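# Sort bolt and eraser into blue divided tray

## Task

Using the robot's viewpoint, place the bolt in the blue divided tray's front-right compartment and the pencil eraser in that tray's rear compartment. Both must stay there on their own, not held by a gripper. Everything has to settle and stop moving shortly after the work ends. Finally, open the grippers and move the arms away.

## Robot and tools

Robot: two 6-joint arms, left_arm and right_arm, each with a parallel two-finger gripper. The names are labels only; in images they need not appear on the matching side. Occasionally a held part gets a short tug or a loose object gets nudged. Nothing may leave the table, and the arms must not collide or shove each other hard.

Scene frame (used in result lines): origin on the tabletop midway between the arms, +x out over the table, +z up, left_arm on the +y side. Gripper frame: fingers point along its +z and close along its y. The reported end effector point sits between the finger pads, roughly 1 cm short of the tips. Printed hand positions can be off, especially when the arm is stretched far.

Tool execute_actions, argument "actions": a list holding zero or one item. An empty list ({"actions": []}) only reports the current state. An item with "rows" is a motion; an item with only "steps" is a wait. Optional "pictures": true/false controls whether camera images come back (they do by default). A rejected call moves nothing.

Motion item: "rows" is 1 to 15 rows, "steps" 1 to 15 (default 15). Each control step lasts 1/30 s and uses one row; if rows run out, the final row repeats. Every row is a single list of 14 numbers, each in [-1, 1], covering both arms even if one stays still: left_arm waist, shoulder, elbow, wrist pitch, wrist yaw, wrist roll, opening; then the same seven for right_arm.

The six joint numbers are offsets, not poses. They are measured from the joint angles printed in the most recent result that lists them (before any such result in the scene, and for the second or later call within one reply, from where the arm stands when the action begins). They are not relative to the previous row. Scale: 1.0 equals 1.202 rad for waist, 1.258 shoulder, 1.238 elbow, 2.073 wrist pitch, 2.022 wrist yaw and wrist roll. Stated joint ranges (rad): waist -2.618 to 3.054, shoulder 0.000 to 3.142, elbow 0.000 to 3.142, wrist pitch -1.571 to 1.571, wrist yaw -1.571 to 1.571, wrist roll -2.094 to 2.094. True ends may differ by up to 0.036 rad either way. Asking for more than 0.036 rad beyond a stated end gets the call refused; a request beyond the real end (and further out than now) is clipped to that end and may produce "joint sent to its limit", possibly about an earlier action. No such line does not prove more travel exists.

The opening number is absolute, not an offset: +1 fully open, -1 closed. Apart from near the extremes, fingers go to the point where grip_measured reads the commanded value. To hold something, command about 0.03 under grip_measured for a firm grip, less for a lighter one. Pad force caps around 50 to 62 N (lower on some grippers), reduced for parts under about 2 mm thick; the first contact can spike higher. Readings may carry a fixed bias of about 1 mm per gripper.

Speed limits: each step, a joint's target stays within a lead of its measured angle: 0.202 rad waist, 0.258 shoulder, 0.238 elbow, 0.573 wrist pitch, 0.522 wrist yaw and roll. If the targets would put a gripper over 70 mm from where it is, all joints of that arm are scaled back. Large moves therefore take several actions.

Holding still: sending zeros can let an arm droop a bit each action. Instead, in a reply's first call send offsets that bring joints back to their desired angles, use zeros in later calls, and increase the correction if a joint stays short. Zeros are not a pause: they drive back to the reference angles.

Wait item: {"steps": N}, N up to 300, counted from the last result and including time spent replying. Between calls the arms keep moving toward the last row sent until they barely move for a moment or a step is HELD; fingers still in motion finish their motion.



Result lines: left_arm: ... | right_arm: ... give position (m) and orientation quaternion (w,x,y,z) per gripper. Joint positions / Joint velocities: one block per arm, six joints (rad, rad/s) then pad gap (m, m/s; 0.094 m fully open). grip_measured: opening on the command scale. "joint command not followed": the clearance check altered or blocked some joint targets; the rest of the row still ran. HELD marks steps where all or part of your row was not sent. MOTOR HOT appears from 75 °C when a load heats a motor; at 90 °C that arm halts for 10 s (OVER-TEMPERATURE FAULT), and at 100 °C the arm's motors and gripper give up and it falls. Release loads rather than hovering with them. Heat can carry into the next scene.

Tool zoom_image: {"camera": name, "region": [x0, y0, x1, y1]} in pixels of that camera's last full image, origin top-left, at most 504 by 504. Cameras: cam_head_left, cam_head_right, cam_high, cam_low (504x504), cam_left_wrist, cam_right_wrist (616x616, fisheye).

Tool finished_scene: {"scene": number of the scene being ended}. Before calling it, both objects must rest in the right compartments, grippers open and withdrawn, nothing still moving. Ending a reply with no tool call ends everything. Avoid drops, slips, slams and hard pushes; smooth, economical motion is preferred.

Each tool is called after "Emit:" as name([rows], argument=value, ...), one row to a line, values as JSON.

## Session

Emit:
execute_actions(actions=[])

Scene clock: 0.00 s of 4800.00 s.
left_arm: end_effector_position=(+0.4252, +0.1164, +0.3010) grip_measured=+1.000 end_effector_quat_wxyz=(+0.496, -0.388, +0.765, -0.137) | right_arm: end_effector_position=(+0.0567, -0.0141, +0.1269) grip_measured=+1.000 end_effector_quat_wxyz=(+0.478, -0.317, +0.788, +0.223)
Joint positions: left_arm=[-0.615  1.377  1.334 -0.595 -0.659 -1.165  0.094] | right_arm=[ 1.597  0.826  0.339 -0.211  0.811  0.6    0.094]
Joint velocities: left_arm=[-0.007 -0.012  0.002  0.022 -0.051  0.007  0.   ] | right_arm=[ 0.002 -0.022  0.022  0.007  0.037 -0.051  0.   ]

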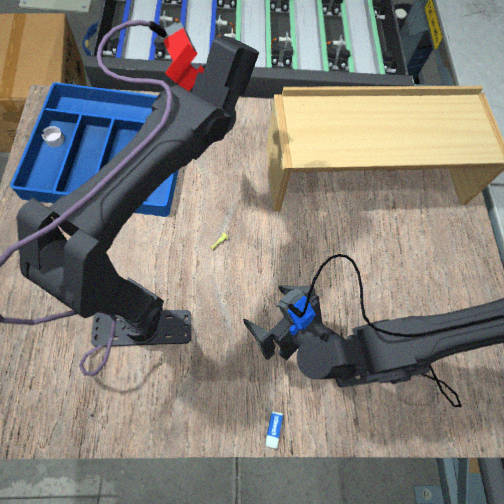

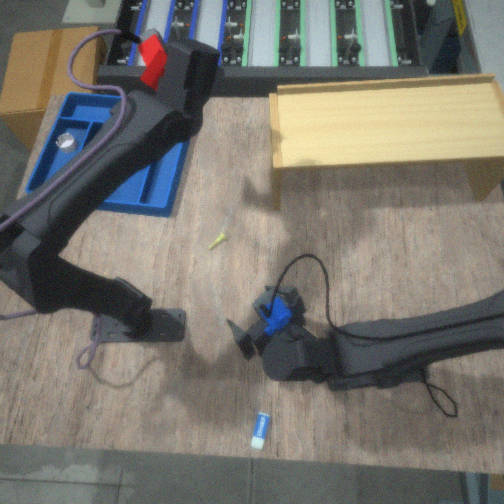

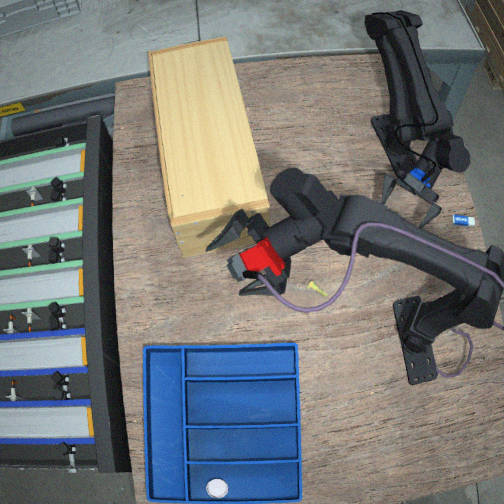

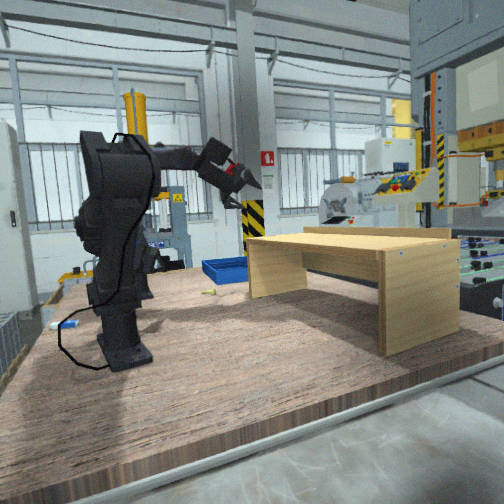

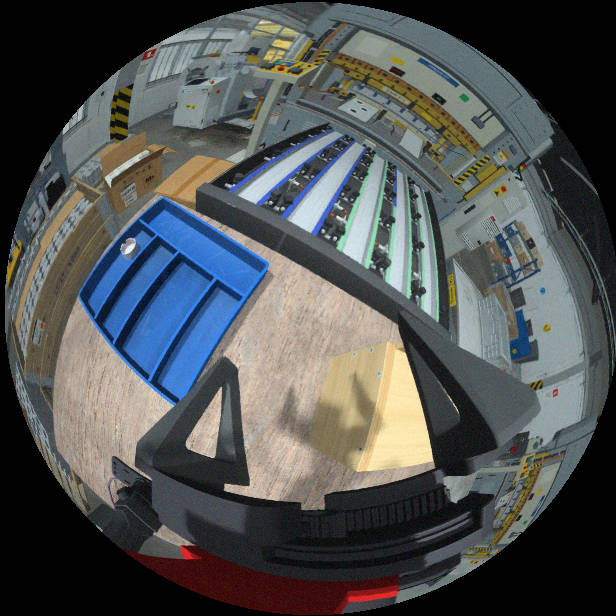

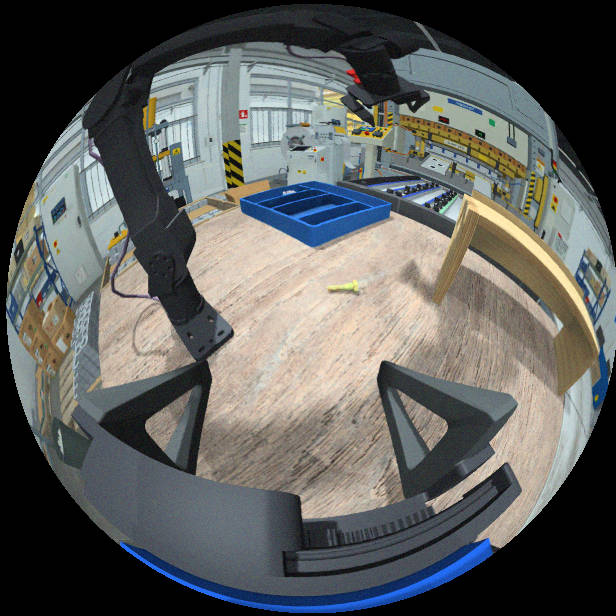

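Emit:
zoom_image(camera="cam_head_left", region=[180, 200, 260, 280])

Emit:
zoom_image(camera="cam_head_left", region=[235, 390, 315, 470])

Emit:
zoom_image(camera="cam_head_left", region=[0, 70, 200, 230])

Emit:
zoom_image(camera="cam_high", region=[120, 320, 330, 504])

Region (180, 200, 260, 280) of cam_head_left's 504x504 image, scaled by 6.300, with more detail than that image has.

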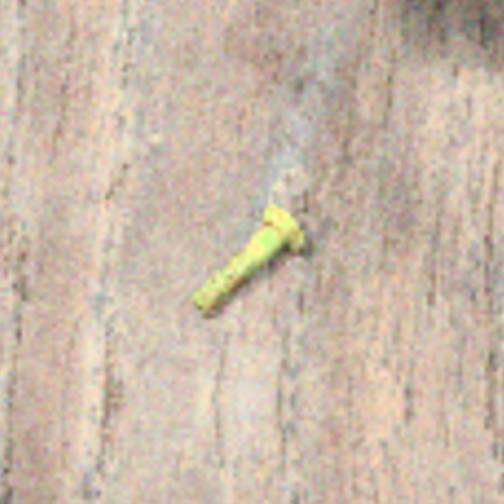

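Region (235, 390, 315, 470) of cam_head_left's 504x504 image, scaled by 6.300, with more detail than that image has.

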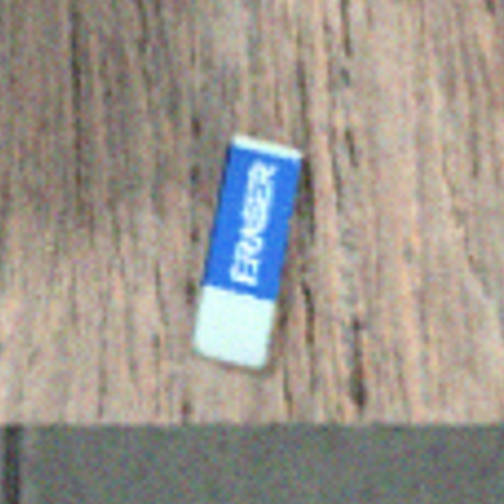

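Region (0, 70, 200, 230) of cam_head_left's 504x504 image, scaled by 2.520, with more detail than that image has; it fills the top 403 rows of this view, and the rest is white.

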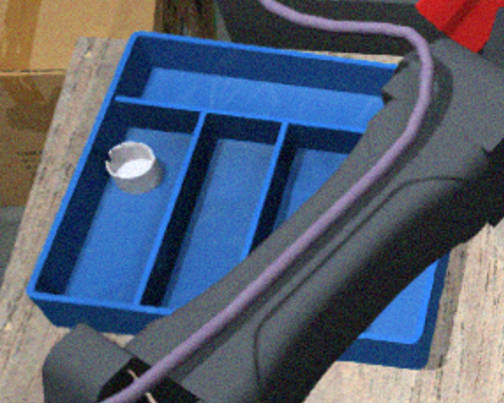

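Region (120, 320, 330, 504) of cam_high's 504x504 image, scaled by 2.400, with more detail than that image has; it fills the top 442 rows of this view, and the rest is white.

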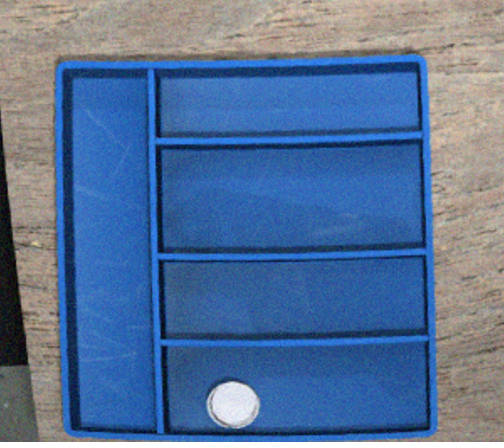

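Emit:
execute_actions([
  {"rows": [[-0.001,0.002,-0.004,-0.004,0.007,0.02,0.9, -0.01,0,0.005,0,0,0,0.9],[-0.003,0.006,-0.014,-0.014,0.025,0.06,0.8, -0.03,0,0.005,0,0,0,0.8],[-0.006,0.014,-0.031,-0.028,0.05,0.11,0.7, -0.06,0,0.005,0,0,0,0.7],[-0.011,0.024,-0.054,-0.045,0.08,0.17,0.6, -0.10,0,0.005,0,0,0,0.6],[-0.017,0.036,-0.082,-0.063,0.115,0.23,0.5, -0.15,0,0.005,0,0,0,0.5],[-0.023,0.050,-0.113,-0.082,0.15,0.29,0.4, -0.20,0,0.005,0,0,0,0.4],[-0.030,0.065,-0.147,-0.101,0.185,0.35,0.3, -0.26,0,0.005,0,0,0,0.3],[-0.037,0.080,-0.181,-0.119,0.22,0.41,0.2, -0.32,0,0.005,0,0,0,0.2],[-0.044,0.095,-0.215,-0.135,0.25,0.47,0.1, -0.38,0,0.005,0,0,0,0.1],[-0.050,0.108,-0.246,-0.149,0.278,0.52,0.0, -0.44,0,0.005,0,0,0,0],[-0.056,0.120,-0.274,-0.160,0.30,0.57,-0.1, -0.50,0,0.005,0,0,0,0],[-0.061,0.131,-0.297,-0.168,0.316,0.61,-0.2, -0.56,0,0.005,0,0,0,0],[-0.064,0.138,-0.314,-0.173,0.326,0.64,-0.25, -0.62,0,0.005,0,0,0,0],[-0.066,0.143,-0.324,-0.1758,0.332,0.655,-0.25, -0.70,0,0.005,0,0,0,0],[-0.067,0.1443,-0.328,-0.1758,0.332,0.660,-0.25, -1.0,0,0.005,0,0,0,0]], "steps": 15},
], pictures=false)

Emit:
execute_actions([
  {"steps": 28},
], pictures=true)

Scene clock: 120.50 s of 4800.00 s.
left_arm: end_effector_position=(+0.3413, +0.0754, +0.1044) grip_measured=-0.247 end_effector_quat_wxyz=(+0.220, +0.045, +0.974, +0.012) | right_arm: end_effector_position=(+0.2097, -0.1409, +0.1261) grip_measured=+0.002 end_effector_quat_wxyz=(+0.524, +0.000, +0.851, +0.032)
Joint positions: left_arm=[-0.66   1.498  1.054 -0.757 -0.253 -0.471  0.035] | right_arm=[ 0.825  0.826  0.339 -0.209  0.798  0.6    0.047]
Joint velocities: left_arm=[-0.164  0.442 -0.857 -0.652  1.077  1.78  -0.004] | right_arm=[-2.147 -0.002  0.007  0.066 -0.022 -0.007  0.   ]
Steps of this call (steps 1 to 90: nothing new was sent; then 117.00 s passed at rest; steps 91 to 105: all 15 steps of this action). Readings (joint positions):
91: left_arm=[-0.615 1.377 1.334 -0.595 -0.657 -1.161] | right_arm=[1.596 0.826 0.339 -0.211 0.811 0.600]
92: left_arm=[-0.615 1.377 1.334 -0.595 -0.650 -1.143] | right_arm=[1.591 0.826 0.339 -0.211 0.810 0.600]
94: left_arm=[-0.615 1.377 1.325 -0.599 -0.613 -1.060] | right_arm=[1.548 0.826 0.339 -0.211 0.805 0.600]
98: left_arm=[-0.626 1.397 1.249 -0.641 -0.489 -0.823] | right_arm=[1.332 0.826 0.339 -0.210 0.798 0.600]
105: the state above

Scene clock: 121.43 s of 4800.00 s.
left_arm: end_effector_position=(+0.2380, +0.0841, +0.0356) grip_measured=-0.248 end_effector_quat_wxyz=(-0.009, +0.391, +0.921, +0.002) | right_arm: end_effector_position=(+0.2409, -0.2507, +0.1269) grip_measured=+0.002 end_effector_quat_wxyz=(+0.521, +0.182, +0.830, -0.083)
Joint positions: left_arm=[-0.69   1.566  0.925 -0.948  0.001  0.161  0.035] | right_arm=[ 0.4    0.826  0.339 -0.209  0.807  0.6    0.047]
Joint velocities: left_arm=[-0.007 -0.002 -0.007 -0.037  0.051 -0.037  0.   ] | right_arm=[ 0.007  0.002 -0.022 -0.037 -0.022 -0.022 -0.   ]
Steps of this call (steps 1 to 28: the robot went on to your last target). Readings (joint positions):
1: left_arm=[-0.666 1.514 1.025 -0.779 -0.216 -0.399] | right_arm=[0.750 0.826 0.339 -0.209 0.798 0.600]
2: left_arm=[-0.673 1.529 0.996 -0.806 -0.176 -0.309] | right_arm=[0.675 0.826 0.339 -0.209 0.798 0.600]
4: left_arm=[-0.685 1.555 0.949 -0.864 -0.107 -0.140] | right_arm=[0.524 0.826 0.339 -0.209 0.798 0.600]
8: left_arm=[-0.690 1.566 0.925 -0.939 -0.037 0.041] | right_arm=[0.400 0.826 0.339 -0.209 0.807 0.600]
28: the state above

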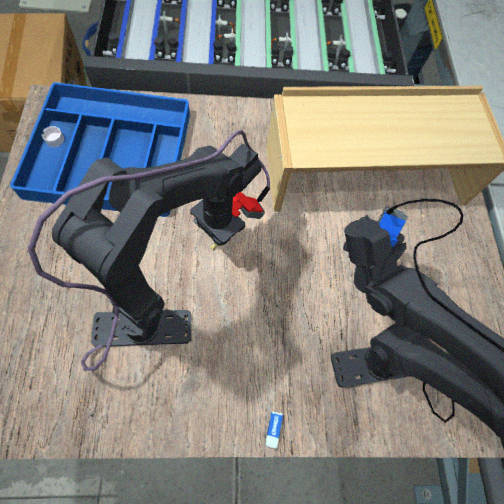

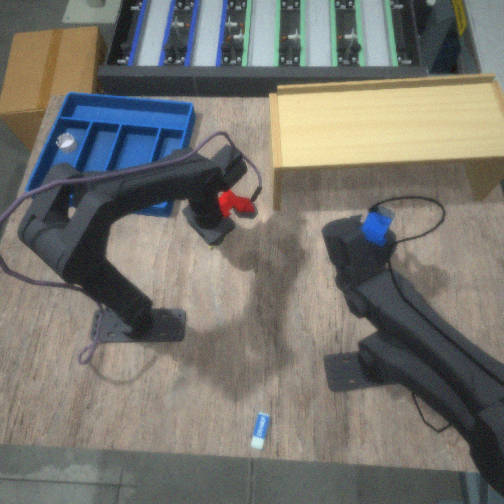

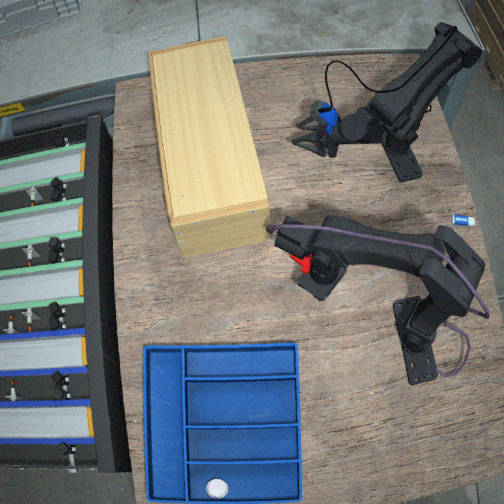

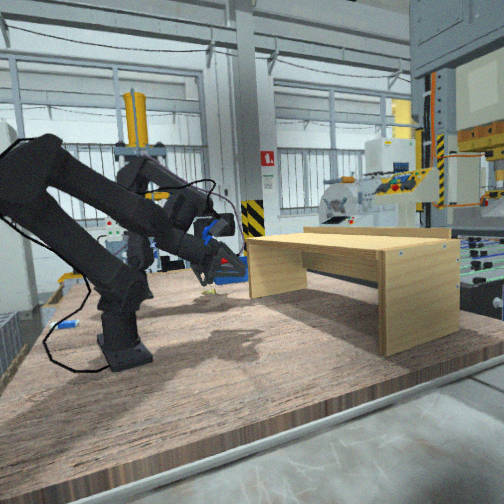

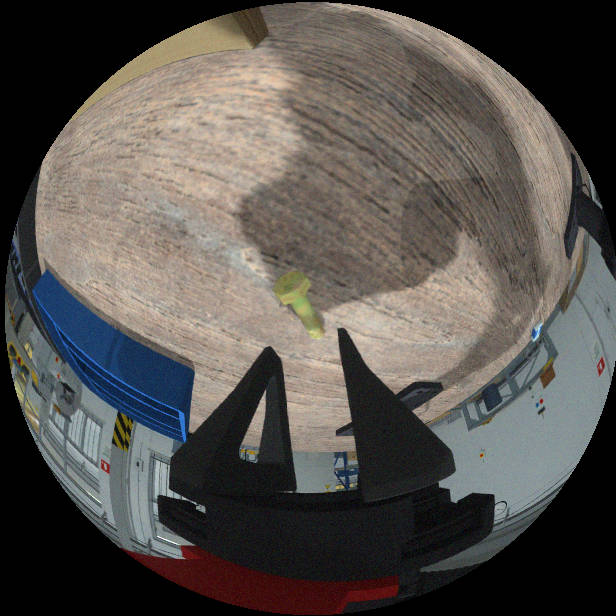

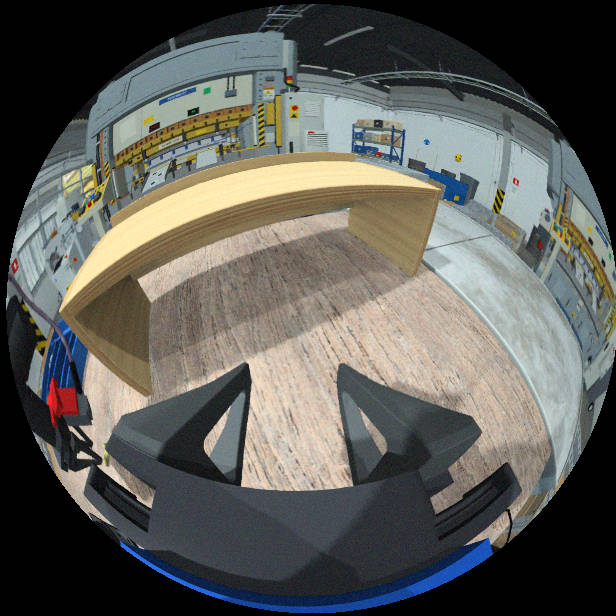

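Emit:
zoom_image(camera="cam_left_wrist", region=[230, 250, 390, 410])

Emit:
zoom_image(camera="cam_head_left", region=[0, 70, 210, 230])

Region (230, 250, 390, 410) of cam_left_wrist's 616x616 image, scaled by 3.150, with more detail than that image has.

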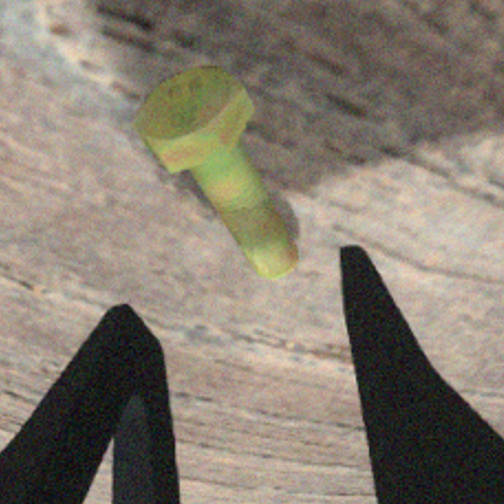

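Region (0, 70, 210, 230) of cam_head_left's 504x504 image, scaled by 2.400, with more detail than that image has; it fills the top 384 rows of this view, and the rest is white.

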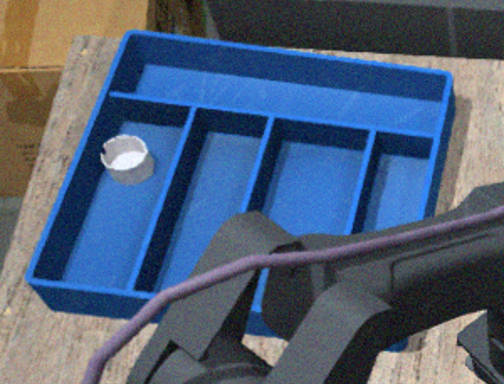

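Emit:
zoom_image(camera="cam_left_wrist", region=[0, 0, 330, 470])

Emit:
zoom_image(camera="cam_left_wrist", region=[320, 260, 600, 500])

Region (0, 0, 330, 470) of cam_left_wrist's 616x616 image, scaled by 1.072, with more detail than that image has; it fills the left 354 columns of this view, and the rest is white.

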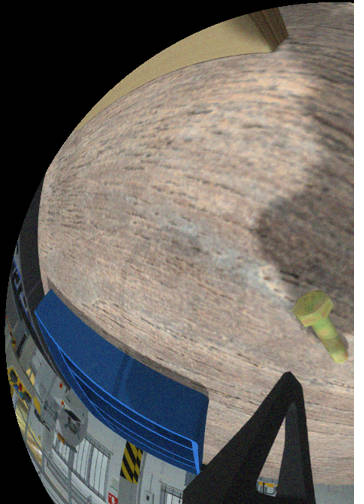

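Region (320, 260, 600, 500) of cam_left_wrist's 616x616 image, scaled by 1.800, with more detail than that image has; it fills the top 432 rows of this view, and the rest is white.

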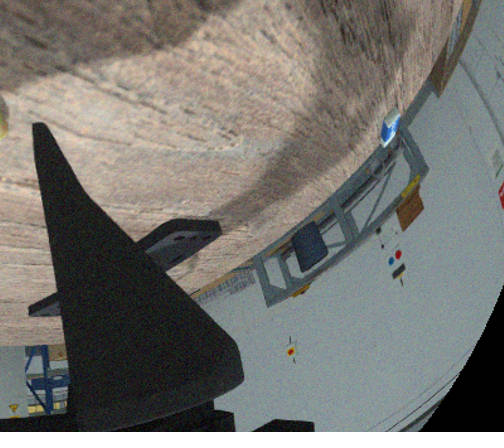

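Emit:
execute_actions([
  {"rows": [[-0.004,-0.002,-0.002,0.008,0,0.002,-0.25, -0.005,0,0.005,0,0,0,0],[-0.004,0.002,-0.006,0.018,0,0.002,-0.25, -0.02,0,0.005,0,0,0,0],[-0.004,0.006,-0.012,0.029,0,0.002,-0.25, -0.045,0,0.005,0,0,0,0],[-0.004,0.011,-0.019,0.040,0,0.002,-0.25, -0.075,0,0.005,0,0,0,0],[-0.004,0.016,-0.026,0.049,0,0.002,-0.25, -0.11,0,0.005,0,0,0,0],[-0.004,0.020,-0.033,0.056,0,0.002,-0.25, -0.15,0,0.005,0,0,0,0],[-0.004,0.024,-0.039,0.061,0,0.002,-0.25, -0.19,0,0.005,0,0,0,0],[-0.004,0.027,-0.044,0.064,0,0.002,-0.25, -0.23,0,0.005,0,0,0,0],[-0.004,0.0285,-0.047,0.065,0,0.002,-0.25, -0.265,0,0.005,0,0,0,0],[-0.004,0.0294,-0.0485,0.064,0,0.002,-0.25, -0.295,0,0.005,0,0,0,0],[-0.004,0.0294,-0.0485,0.063,0,0.002,-0.25, -0.315,0,0.005,0,0,0,0],[-0.004,0.0294,-0.0485,0.0617,0,0.002,-0.25, -0.328,0,0.005,0,0,0,0],[-0.004,0.0294,-0.0485,0.0617,0,0.002,-0.25, -0.335,0,0.005,0,0,0,0]], "steps": 15},
], pictures=false)

Emit:
execute_actions([
  {"steps": 6},
], pictures=true)

Scene clock: 241.93 s of 4800.00 s.
left_arm: end_effector_position=(+0.2448, +0.0789, +0.0189) grip_measured=-0.248 end_effector_quat_wxyz=(+0.008, +0.391, +0.920, -0.003) | right_arm: end_effector_position=(+0.2276, -0.3530, +0.1263) grip_measured=+0.002 end_effector_quat_wxyz=(+0.494, +0.340, +0.780, -0.180)
Joint positions: left_arm=[-0.69   1.595  0.88  -0.839  0.002  0.163  0.035] | right_arm=[ 0.006  0.826  0.339 -0.209  0.799  0.6    0.047]
Joint velocities: left_arm=[-0.017  0.017 -0.012  0.154 -0.007  0.051  0.001] | right_arm=[-0.12   0.007 -0.002  0.051  0.022 -0.007 -0.001]
Steps of this call (steps 1 to 30: the robot went on to your last target; steps 31 to 90: nothing new was sent; then 117.00 s passed at rest; steps 91 to 105: all 15 steps of this action). Readings (joint positions):
91: left_arm=[-0.690 1.566 0.925 -0.948 0.002 0.163] | right_arm=[0.400 0.826 0.339 -0.209 0.807 0.600]
92: left_arm=[-0.690 1.566 0.925 -0.945 0.002 0.163] | right_arm=[0.397 0.826 0.339 -0.209 0.806 0.600]
94: left_arm=[-0.690 1.566 0.925 -0.929 0.002 0.163] | right_arm=[0.366 0.826 0.339 -0.209 0.803 0.600]
98: left_arm=[-0.690 1.574 0.907 -0.868 0.002 0.163] | right_arm=[0.208 0.826 0.339 -0.209 0.798 0.600]
105: the state above

Scene clock: 242.13 s of 4800.00 s.
left_arm: end_effector_position=(+0.2466, +0.0776, +0.0190) grip_measured=-0.248 end_effector_quat_wxyz=(+0.012, +0.391, +0.920, -0.004) | right_arm: end_effector_position=(+0.2274, -0.3536, +0.1263) grip_measured=+0.002 end_effector_quat_wxyz=(+0.494, +0.341, +0.779, -0.181)
Joint positions: left_arm=[-0.69   1.595  0.88  -0.83   0.002  0.163  0.035] | right_arm=[ 0.004  0.826  0.339 -0.209  0.799  0.6    0.047]
Joint velocities: left_arm=[-0.007  0.017 -0.012 -0.125 -0.007  0.051 -0.   ] | right_arm=[ 0.007 -0.002 -0.007  0.007  0.007  0.051 -0.   ]
Steps of this call (steps 1 to 6: the robot went on to your last target). Readings (joint positions):
1: left_arm=[-0.690 1.595 0.880 -0.837 0.002 0.163] | right_arm=[0.004 0.826 0.339 -0.209 0.799 0.600]
2: left_arm=[-0.690 1.595 0.880 -0.835 0.002 0.163] | right_arm=[0.004 0.826 0.339 -0.209 0.799 0.600]
4: left_arm=[-0.690 1.595 0.880 -0.832 0.002 0.163] | right_arm=[0.004 0.826 0.339 -0.209 0.799 0.600]
6: the state above

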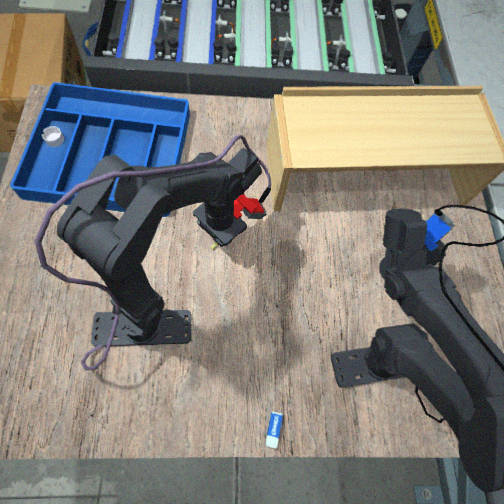

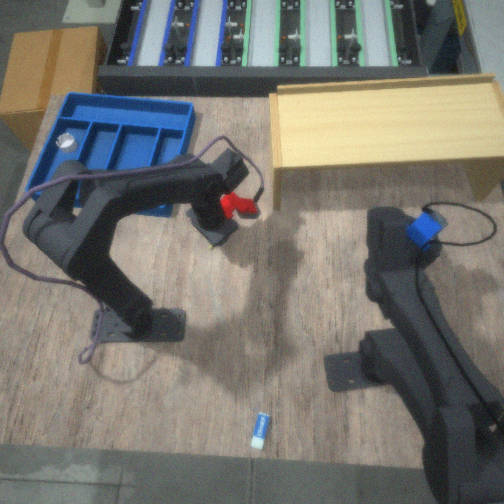

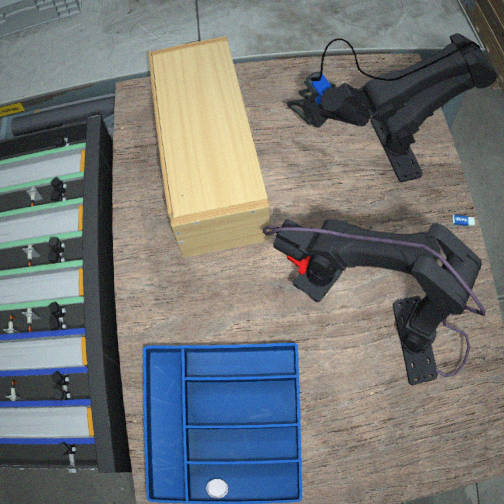

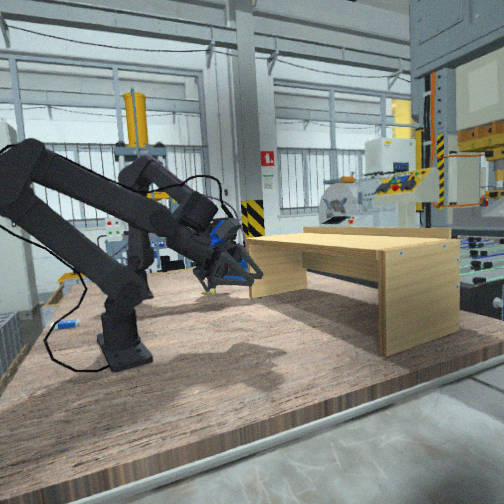

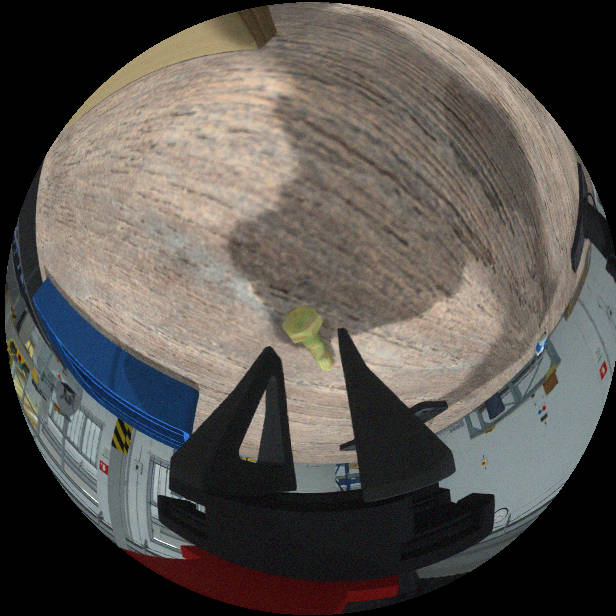

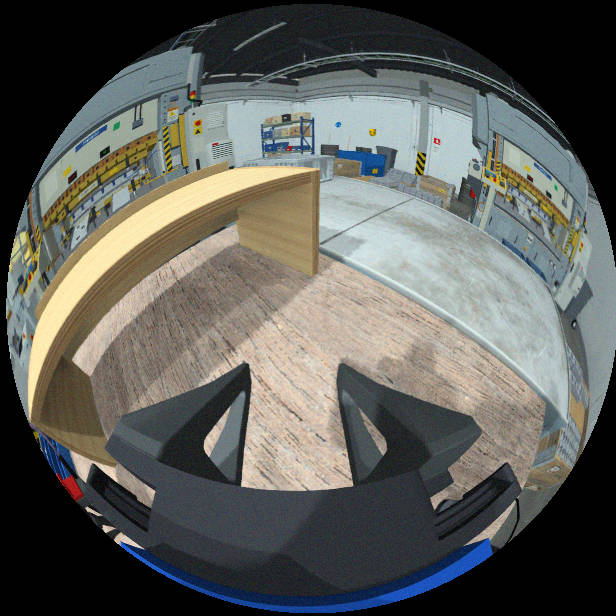

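Emit:
execute_actions([
  {"rows": [[-0.004,0.006,-0.016,0,0,0.002,-0.30, 0,0,0.005,0,0,0,0],[-0.004,0.006,-0.021,0,0,0.002,-0.35, 0,0,0.005,0,0,0,0],[-0.004,0.006,-0.025,0,0,0.002,-0.40, 0,0,0.005,0,0,0,0],[-0.004,0.006,-0.028,0,0,0.002,-0.45, 0,0,0.005,0,0,0,0],[-0.004,0.006,-0.030,0,0,0.002,-0.48, 0,0,0.005,0,0,0,0],[-0.004,0.006,-0.031,0,0,0.002,-0.50, 0,0,0.005,0,0,0,0]], "steps": 13},
], pictures=false)

Scene clock: 257.37 s of 4800.00 s.
left_arm: end_effector_position=(+0.2410, +0.0817, +0.0142) grip_measured=-0.498 end_effector_quat_wxyz=(+0.004, +0.391, +0.920, -0.002) | right_arm: end_effector_position=(+0.2274, -0.3536, +0.1263) grip_measured=+0.002 end_effector_quat_wxyz=(+0.494, +0.341, +0.779, -0.181)
Joint positions: left_arm=[-0.69   1.595  0.859 -0.827  0.002  0.163  0.024] | right_arm=[ 0.004  0.826  0.339 -0.209  0.799  0.6    0.047]
Joint velocities: left_arm=[ 0.007  0.007  0.012 -0.037  0.037  0.051 -0.001] | right_arm=[-0.002  0.002  0.007 -0.037  0.007 -0.081 -0.   ]
Steps of this call (steps 1 to 30: the robot went on to your last target; steps 31 to 90: nothing new was sent; then 11.80 s passed at rest; steps 91 to 103: all 13 steps of this action). Readings (joint positions):
91: left_arm=[-0.690 1.595 0.880 -0.828 0.002 0.163] | right_arm=[0.004 0.826 0.339 -0.209 0.799 0.600]
92: left_arm=[-0.690 1.595 0.880 -0.828 0.002 0.163] | right_arm=[0.004 0.826 0.339 -0.209 0.799 0.600]
94: left_arm=[-0.690 1.595 0.876 -0.827 0.002 0.163] | right_arm=[0.004 0.826 0.339 -0.209 0.799 0.600]
98: left_arm=[-0.690 1.595 0.861 -0.827 0.002 0.163] | right_arm=[0.004 0.826 0.339 -0.209 0.799 0.600]
103: the state above

Emit:
execute_actions([
  {"rows": [[-0.004,0.006,-0.016,0,0,0.002,-0.56, 0,0,0.005,0,0,0,0],[-0.004,0.006,-0.018,0,0,0.002,-0.62, 0,0,0.005,0,0,0,0],[-0.004,0.006,-0.018,0,0,0.002,-0.67, 0,0,0.005,0,0,0,0],[-0.004,0.006,-0.016,0,0,0.002,-0.71, 0,0,0.005,0,0,0,0],[-0.004,0.006,-0.012,0,0,0.002,-0.74, 0,0,0.005,0,0,0,0],[-0.004,0.006,-0.010,0,0,0.002,-0.77, 0,0,0.005,0,0,0,0],[-0.004,0.006,-0.010,0,0,0.002,-0.79, 0,0,0.005,0,0,0,0],[-0.004,0.006,-0.010,0,0,0.002,-0.81, 0,0,0.005,0,0,0,0],[-0.004,0.006,-0.010,0,0,0.002,-0.83, 0,0,0.005,0,0,0,0],[-0.004,0.006,-0.010,0,0,0.002,-0.85, 0,0,0.005,0,0,0,0],[-0.004,0.006,-0.010,0,0,0.002,-0.87, 0,0,0.005,0,0,0,0]], "steps": 14},
], pictures=true)

Scene clock: 265.30 s of 4800.00 s.
left_arm: end_effector_position=(+0.2409, +0.0819, +0.0142) grip_measured=-0.862 end_effector_quat_wxyz=(+0.003, +0.391, +0.920, -0.002) | right_arm: end_effector_position=(+0.2274, -0.3536, +0.1263) grip_measured=+0.002 end_effector_quat_wxyz=(+0.494, +0.341, +0.779, -0.181)
Joint positions: left_arm=[-0.69   1.595  0.859 -0.828  0.002  0.163  0.006] | right_arm=[ 0.004  0.826  0.339 -0.209  0.799  0.6    0.047]
Joint velocities: left_arm=[-0.002  0.002 -0.007  0.081 -0.11  -0.037 -0.001] | right_arm=[-0.017 -0.007 -0.012 -0.037 -0.022  0.007  0.001]
Steps of this call (steps 1 to 15: the robot went on to your last target; steps 16 to 90: nothing new was sent; then 4.47 s passed at rest; steps 91 to 104: all 14 steps of this action). Readings (joint positions):
91: left_arm=[-0.690 1.595 0.859 -0.827 0.002 0.163] | right_arm=[0.004 0.826 0.339 -0.209 0.799 0.600]
92: left_arm=[-0.690 1.595 0.859 -0.827 0.002 0.163] | right_arm=[0.004 0.826 0.339 -0.209 0.799 0.600]
94: left_arm=[-0.690 1.595 0.859 -0.827 0.002 0.163] | right_arm=[0.004 0.826 0.339 -0.209 0.799 0.600]
98: left_arm=[-0.690 1.595 0.859 -0.827 0.002 0.163] | right_arm=[0.004 0.826 0.339 -0.209 0.799 0.600]
104: the state above

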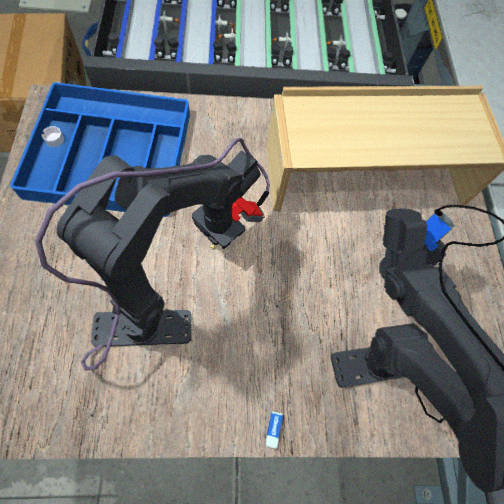

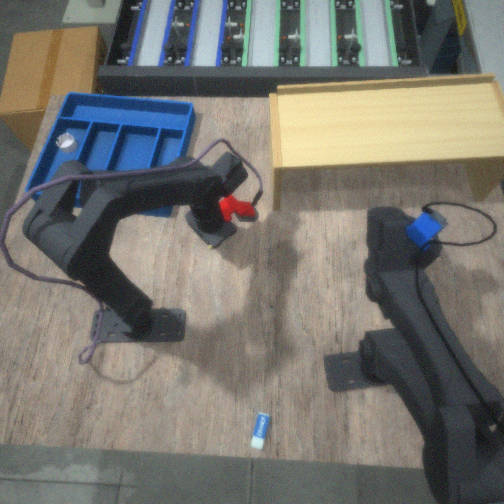

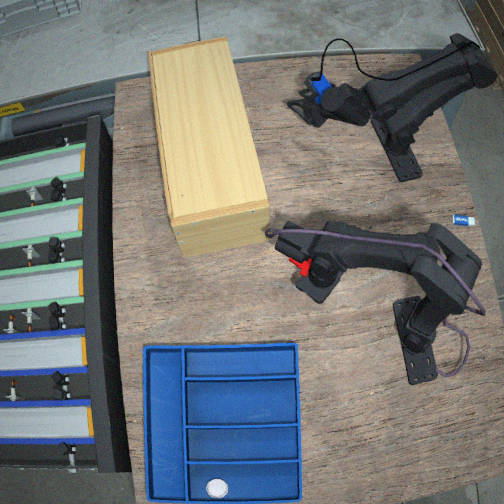

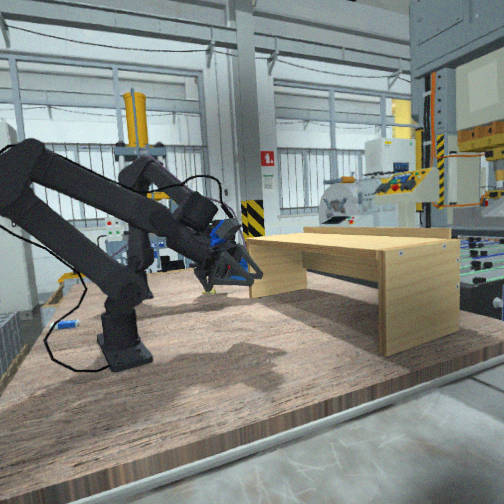

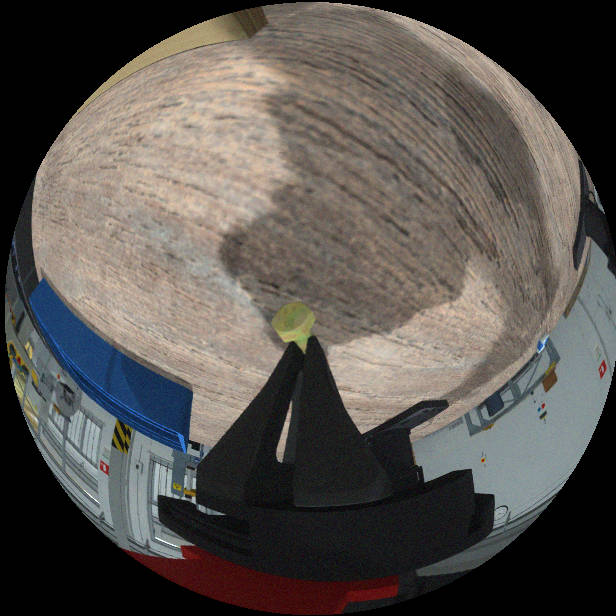

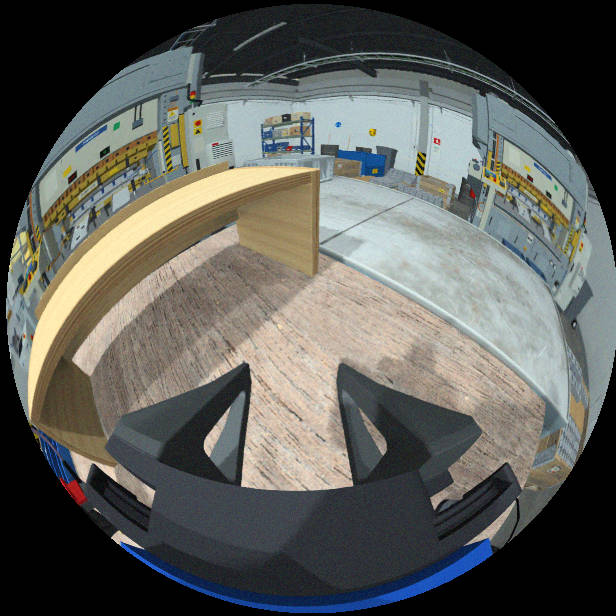

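Emit:
zoom_image(camera="cam_left_wrist", region=[250, 280, 360, 390])

Emit:
zoom_image(camera="cam_low", region=[180, 260, 250, 310])

Region (250, 280, 360, 390) of cam_left_wrist's 616x616 image, scaled by 4.582, with more detail than that image has.

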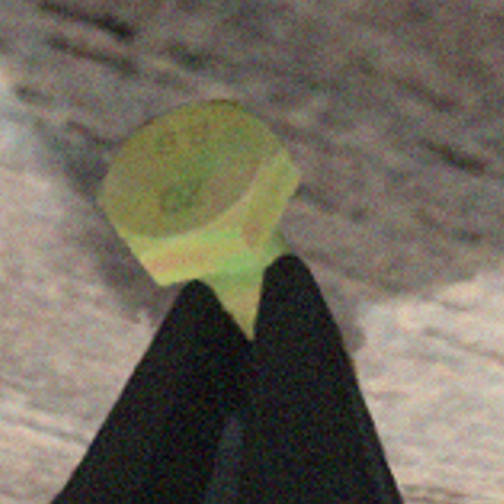

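Region (180, 260, 250, 310) of cam_low's 504x504 image, scaled by 7.200, with more detail than that image has; it fills the top 360 rows of this view, and the rest is white.

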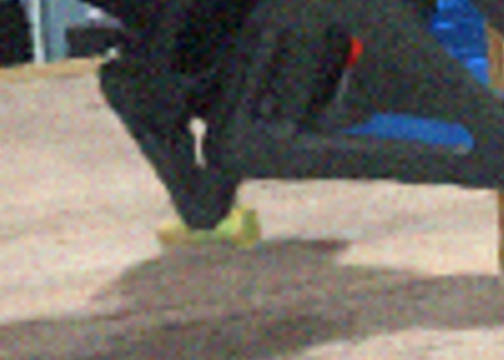

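Emit:
execute_actions([
  {"rows": [[-0.004,0.006,-0.010,0,0,0.002,-0.75, 0,0,0.005,0,0,0,0],[-0.004,0.008,-0.010,0,0,0.002,-0.63, 0,0,0.005,0,0,0,0],[-0.004,0.011,-0.010,0.002,0,0.002,-0.55, 0,0,0.005,0,0,0,0],[-0.004,0.015,-0.010,0.004,0,0.002,-0.55, 0,0,0.005,0,0,0,0],[-0.004,0.019,-0.010,0.006,0,0.002,-0.55, 0,0,0.005,0,0,0,0],[-0.004,0.022,-0.010,0.008,0,0.002,-0.55, 0,0,0.005,0,0,0,0],[-0.004,0.025,-0.010,0.008,0,0.002,-0.55, 0,0,0.005,0,0,0,0],[-0.004,0.027,-0.010,0.008,0,0.002,-0.55, 0,0,0.005,0,0,0,0],[-0.004,0.028,-0.010,0.008,0,0.002,-0.55, 0,0,0.005,0,0,0,0]], "steps": 15},
], pictures=false)

Emit:
execute_actions([
  {"rows": [[-0.004,0.004,-0.010,0.003,0,0.002,-0.61, 0,0,0.005,0,0,0,0],[-0.004,0.004,-0.010,0.003,0,0.002,-0.66, 0,0,0.005,0,0,0,0],[-0.004,0.004,-0.010,0.003,0,0.002,-0.70, 0,0,0.005,0,0,0,0],[-0.004,0.004,-0.010,0.003,0,0.002,-0.73, 0,0,0.005,0,0,0,0],[-0.004,0.004,-0.010,0.003,0,0.002,-0.76, 0,0,0.005,0,0,0,0],[-0.004,0.004,-0.010,0.003,0,0.002,-0.78, 0,0,0.005,0,0,0,0],[-0.004,0.004,-0.010,0.003,0,0.002,-0.80, 0,0,0.005,0,0,0,0],[-0.004,0.004,-0.010,0.003,0,0.002,-0.82, 0,0,0.005,0,0,0,0],[-0.004,0.004,-0.010,0.003,0,0.002,-0.84, 0,0,0.005,0,0,0,0],[-0.004,0.004,-0.010,0.003,0,0.002,-0.86, 0,0,0.005,0,0,0,0]], "steps": 14},
], pictures=true)

Scene clock: 286.63 s of 4800.00 s.
left_arm: end_effector_position=(+0.2402, +0.0823, +0.0087) grip_measured=-0.552 end_effector_quat_wxyz=(-0.005, +0.391, +0.920, +0.000) | right_arm: end_effector_position=(+0.2274, -0.3536, +0.1263) grip_measured=+0.002 end_effector_quat_wxyz=(+0.494, +0.341, +0.779, -0.181)
Joint positions: left_arm=[-0.69   1.619  0.859 -0.821  0.002  0.163  0.021] | right_arm=[ 0.004  0.826  0.339 -0.209  0.799  0.6    0.047]
Joint velocities: left_arm=[-0.002 -0.007  0.007  0.081 -0.066 -0.066 -0.   ] | right_arm=[ 0.012 -0.007  0.007 -0.051  0.051 -0.037 -0.   ]
Steps of this call (steps 1 to 15: the robot went on to your last target; steps 16 to 90: nothing new was sent; then 17.83 s passed at rest; steps 91 to 105: all 15 steps of this action). Readings (joint positions):
91: left_arm=[-0.690 1.595 0.859 -0.828 0.002 0.163] | right_arm=[0.004 0.826 0.339 -0.209 0.799 0.600]
92: left_arm=[-0.690 1.595 0.859 -0.828 0.002 0.163] | right_arm=[0.004 0.826 0.339 -0.209 0.799 0.600]
94: left_arm=[-0.690 1.595 0.859 -0.827 0.002 0.163] | right_arm=[0.004 0.826 0.339 -0.209 0.799 0.600]
98: left_arm=[-0.690 1.608 0.859 -0.823 0.002 0.163] | right_arm=[0.004 0.826 0.339 -0.209 0.799 0.600]
105: the state above

Scene clock: 287.10 s of 4800.00 s.
left_arm: end_effector_position=(+0.2402, +0.0823, +0.0087) grip_measured=-0.844 end_effector_quat_wxyz=(-0.005, +0.391, +0.920, +0.000) | right_arm: end_effector_position=(+0.2274, -0.3536, +0.1263) grip_measured=+0.002 end_effector_quat_wxyz=(+0.494, +0.341, +0.779, -0.181)
Joint positions: left_arm=[-0.69   1.619  0.859 -0.821  0.002  0.163  0.007] | right_arm=[ 0.004  0.826  0.339 -0.209  0.799  0.6    0.047]
Joint velocities: left_arm=[-0.022  0.007 -0.002 -0.037  0.007 -0.037  0.001] | right_arm=[ 0.007  0.002 -0.007  0.007  0.037  0.037 -0.   ]
Steps of this call (steps 1 to 14: all 14 steps of this action). Readings (joint positions):
1: left_arm=[-0.690 1.619 0.859 -0.821 0.002 0.163] | right_arm=[0.004 0.826 0.339 -0.209 0.799 0.600]
2: left_arm=[-0.690 1.619 0.859 -0.821 0.002 0.163] | right_arm=[0.004 0.826 0.339 -0.209 0.799 0.600]
4: left_arm=[-0.690 1.619 0.859 -0.821 0.002 0.163] | right_arm=[0.004 0.826 0.339 -0.209 0.799 0.600]
8: left_arm=[-0.690 1.619 0.859 -0.821 0.002 0.163] | right_arm=[0.004 0.826 0.339 -0.209 0.799 0.600]
14: the state above

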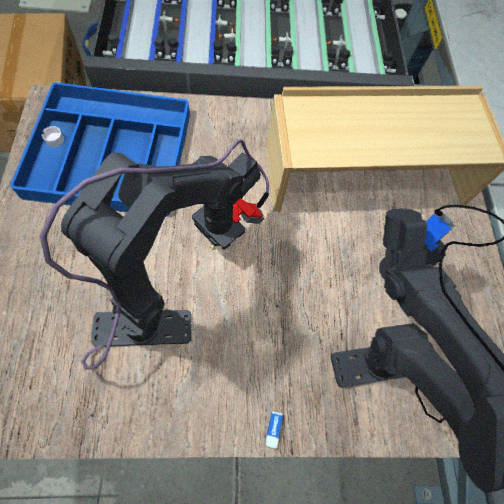

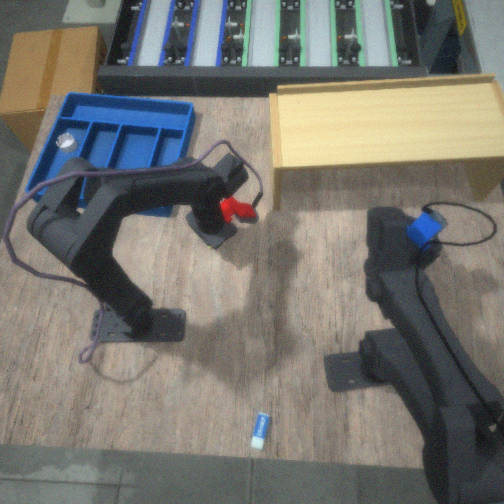

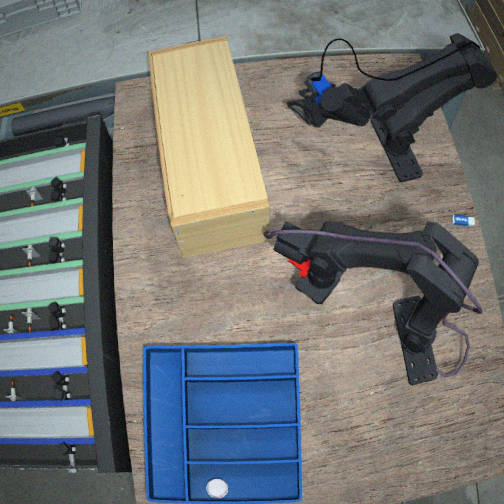

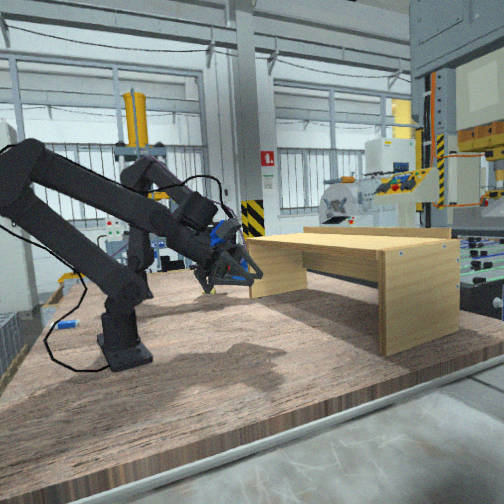

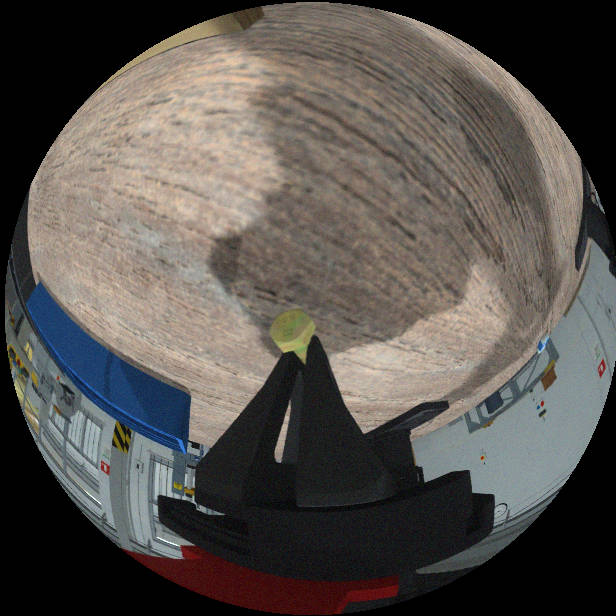

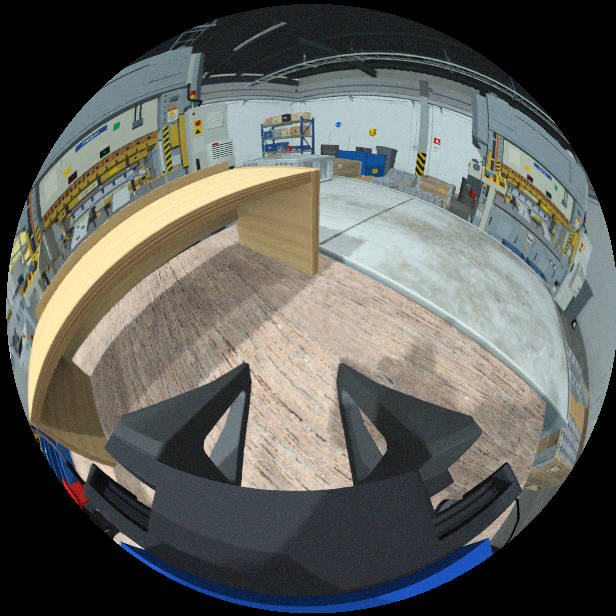

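Emit:
zoom_image(camera="cam_low", region=[185, 270, 240, 305])

Region (185, 270, 240, 305) of cam_low's 504x504 image, scaled by 9.164, with more detail than that image has; it fills the top 321 rows of this view, and the rest is white.

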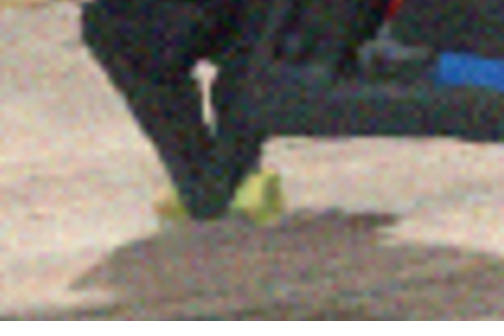

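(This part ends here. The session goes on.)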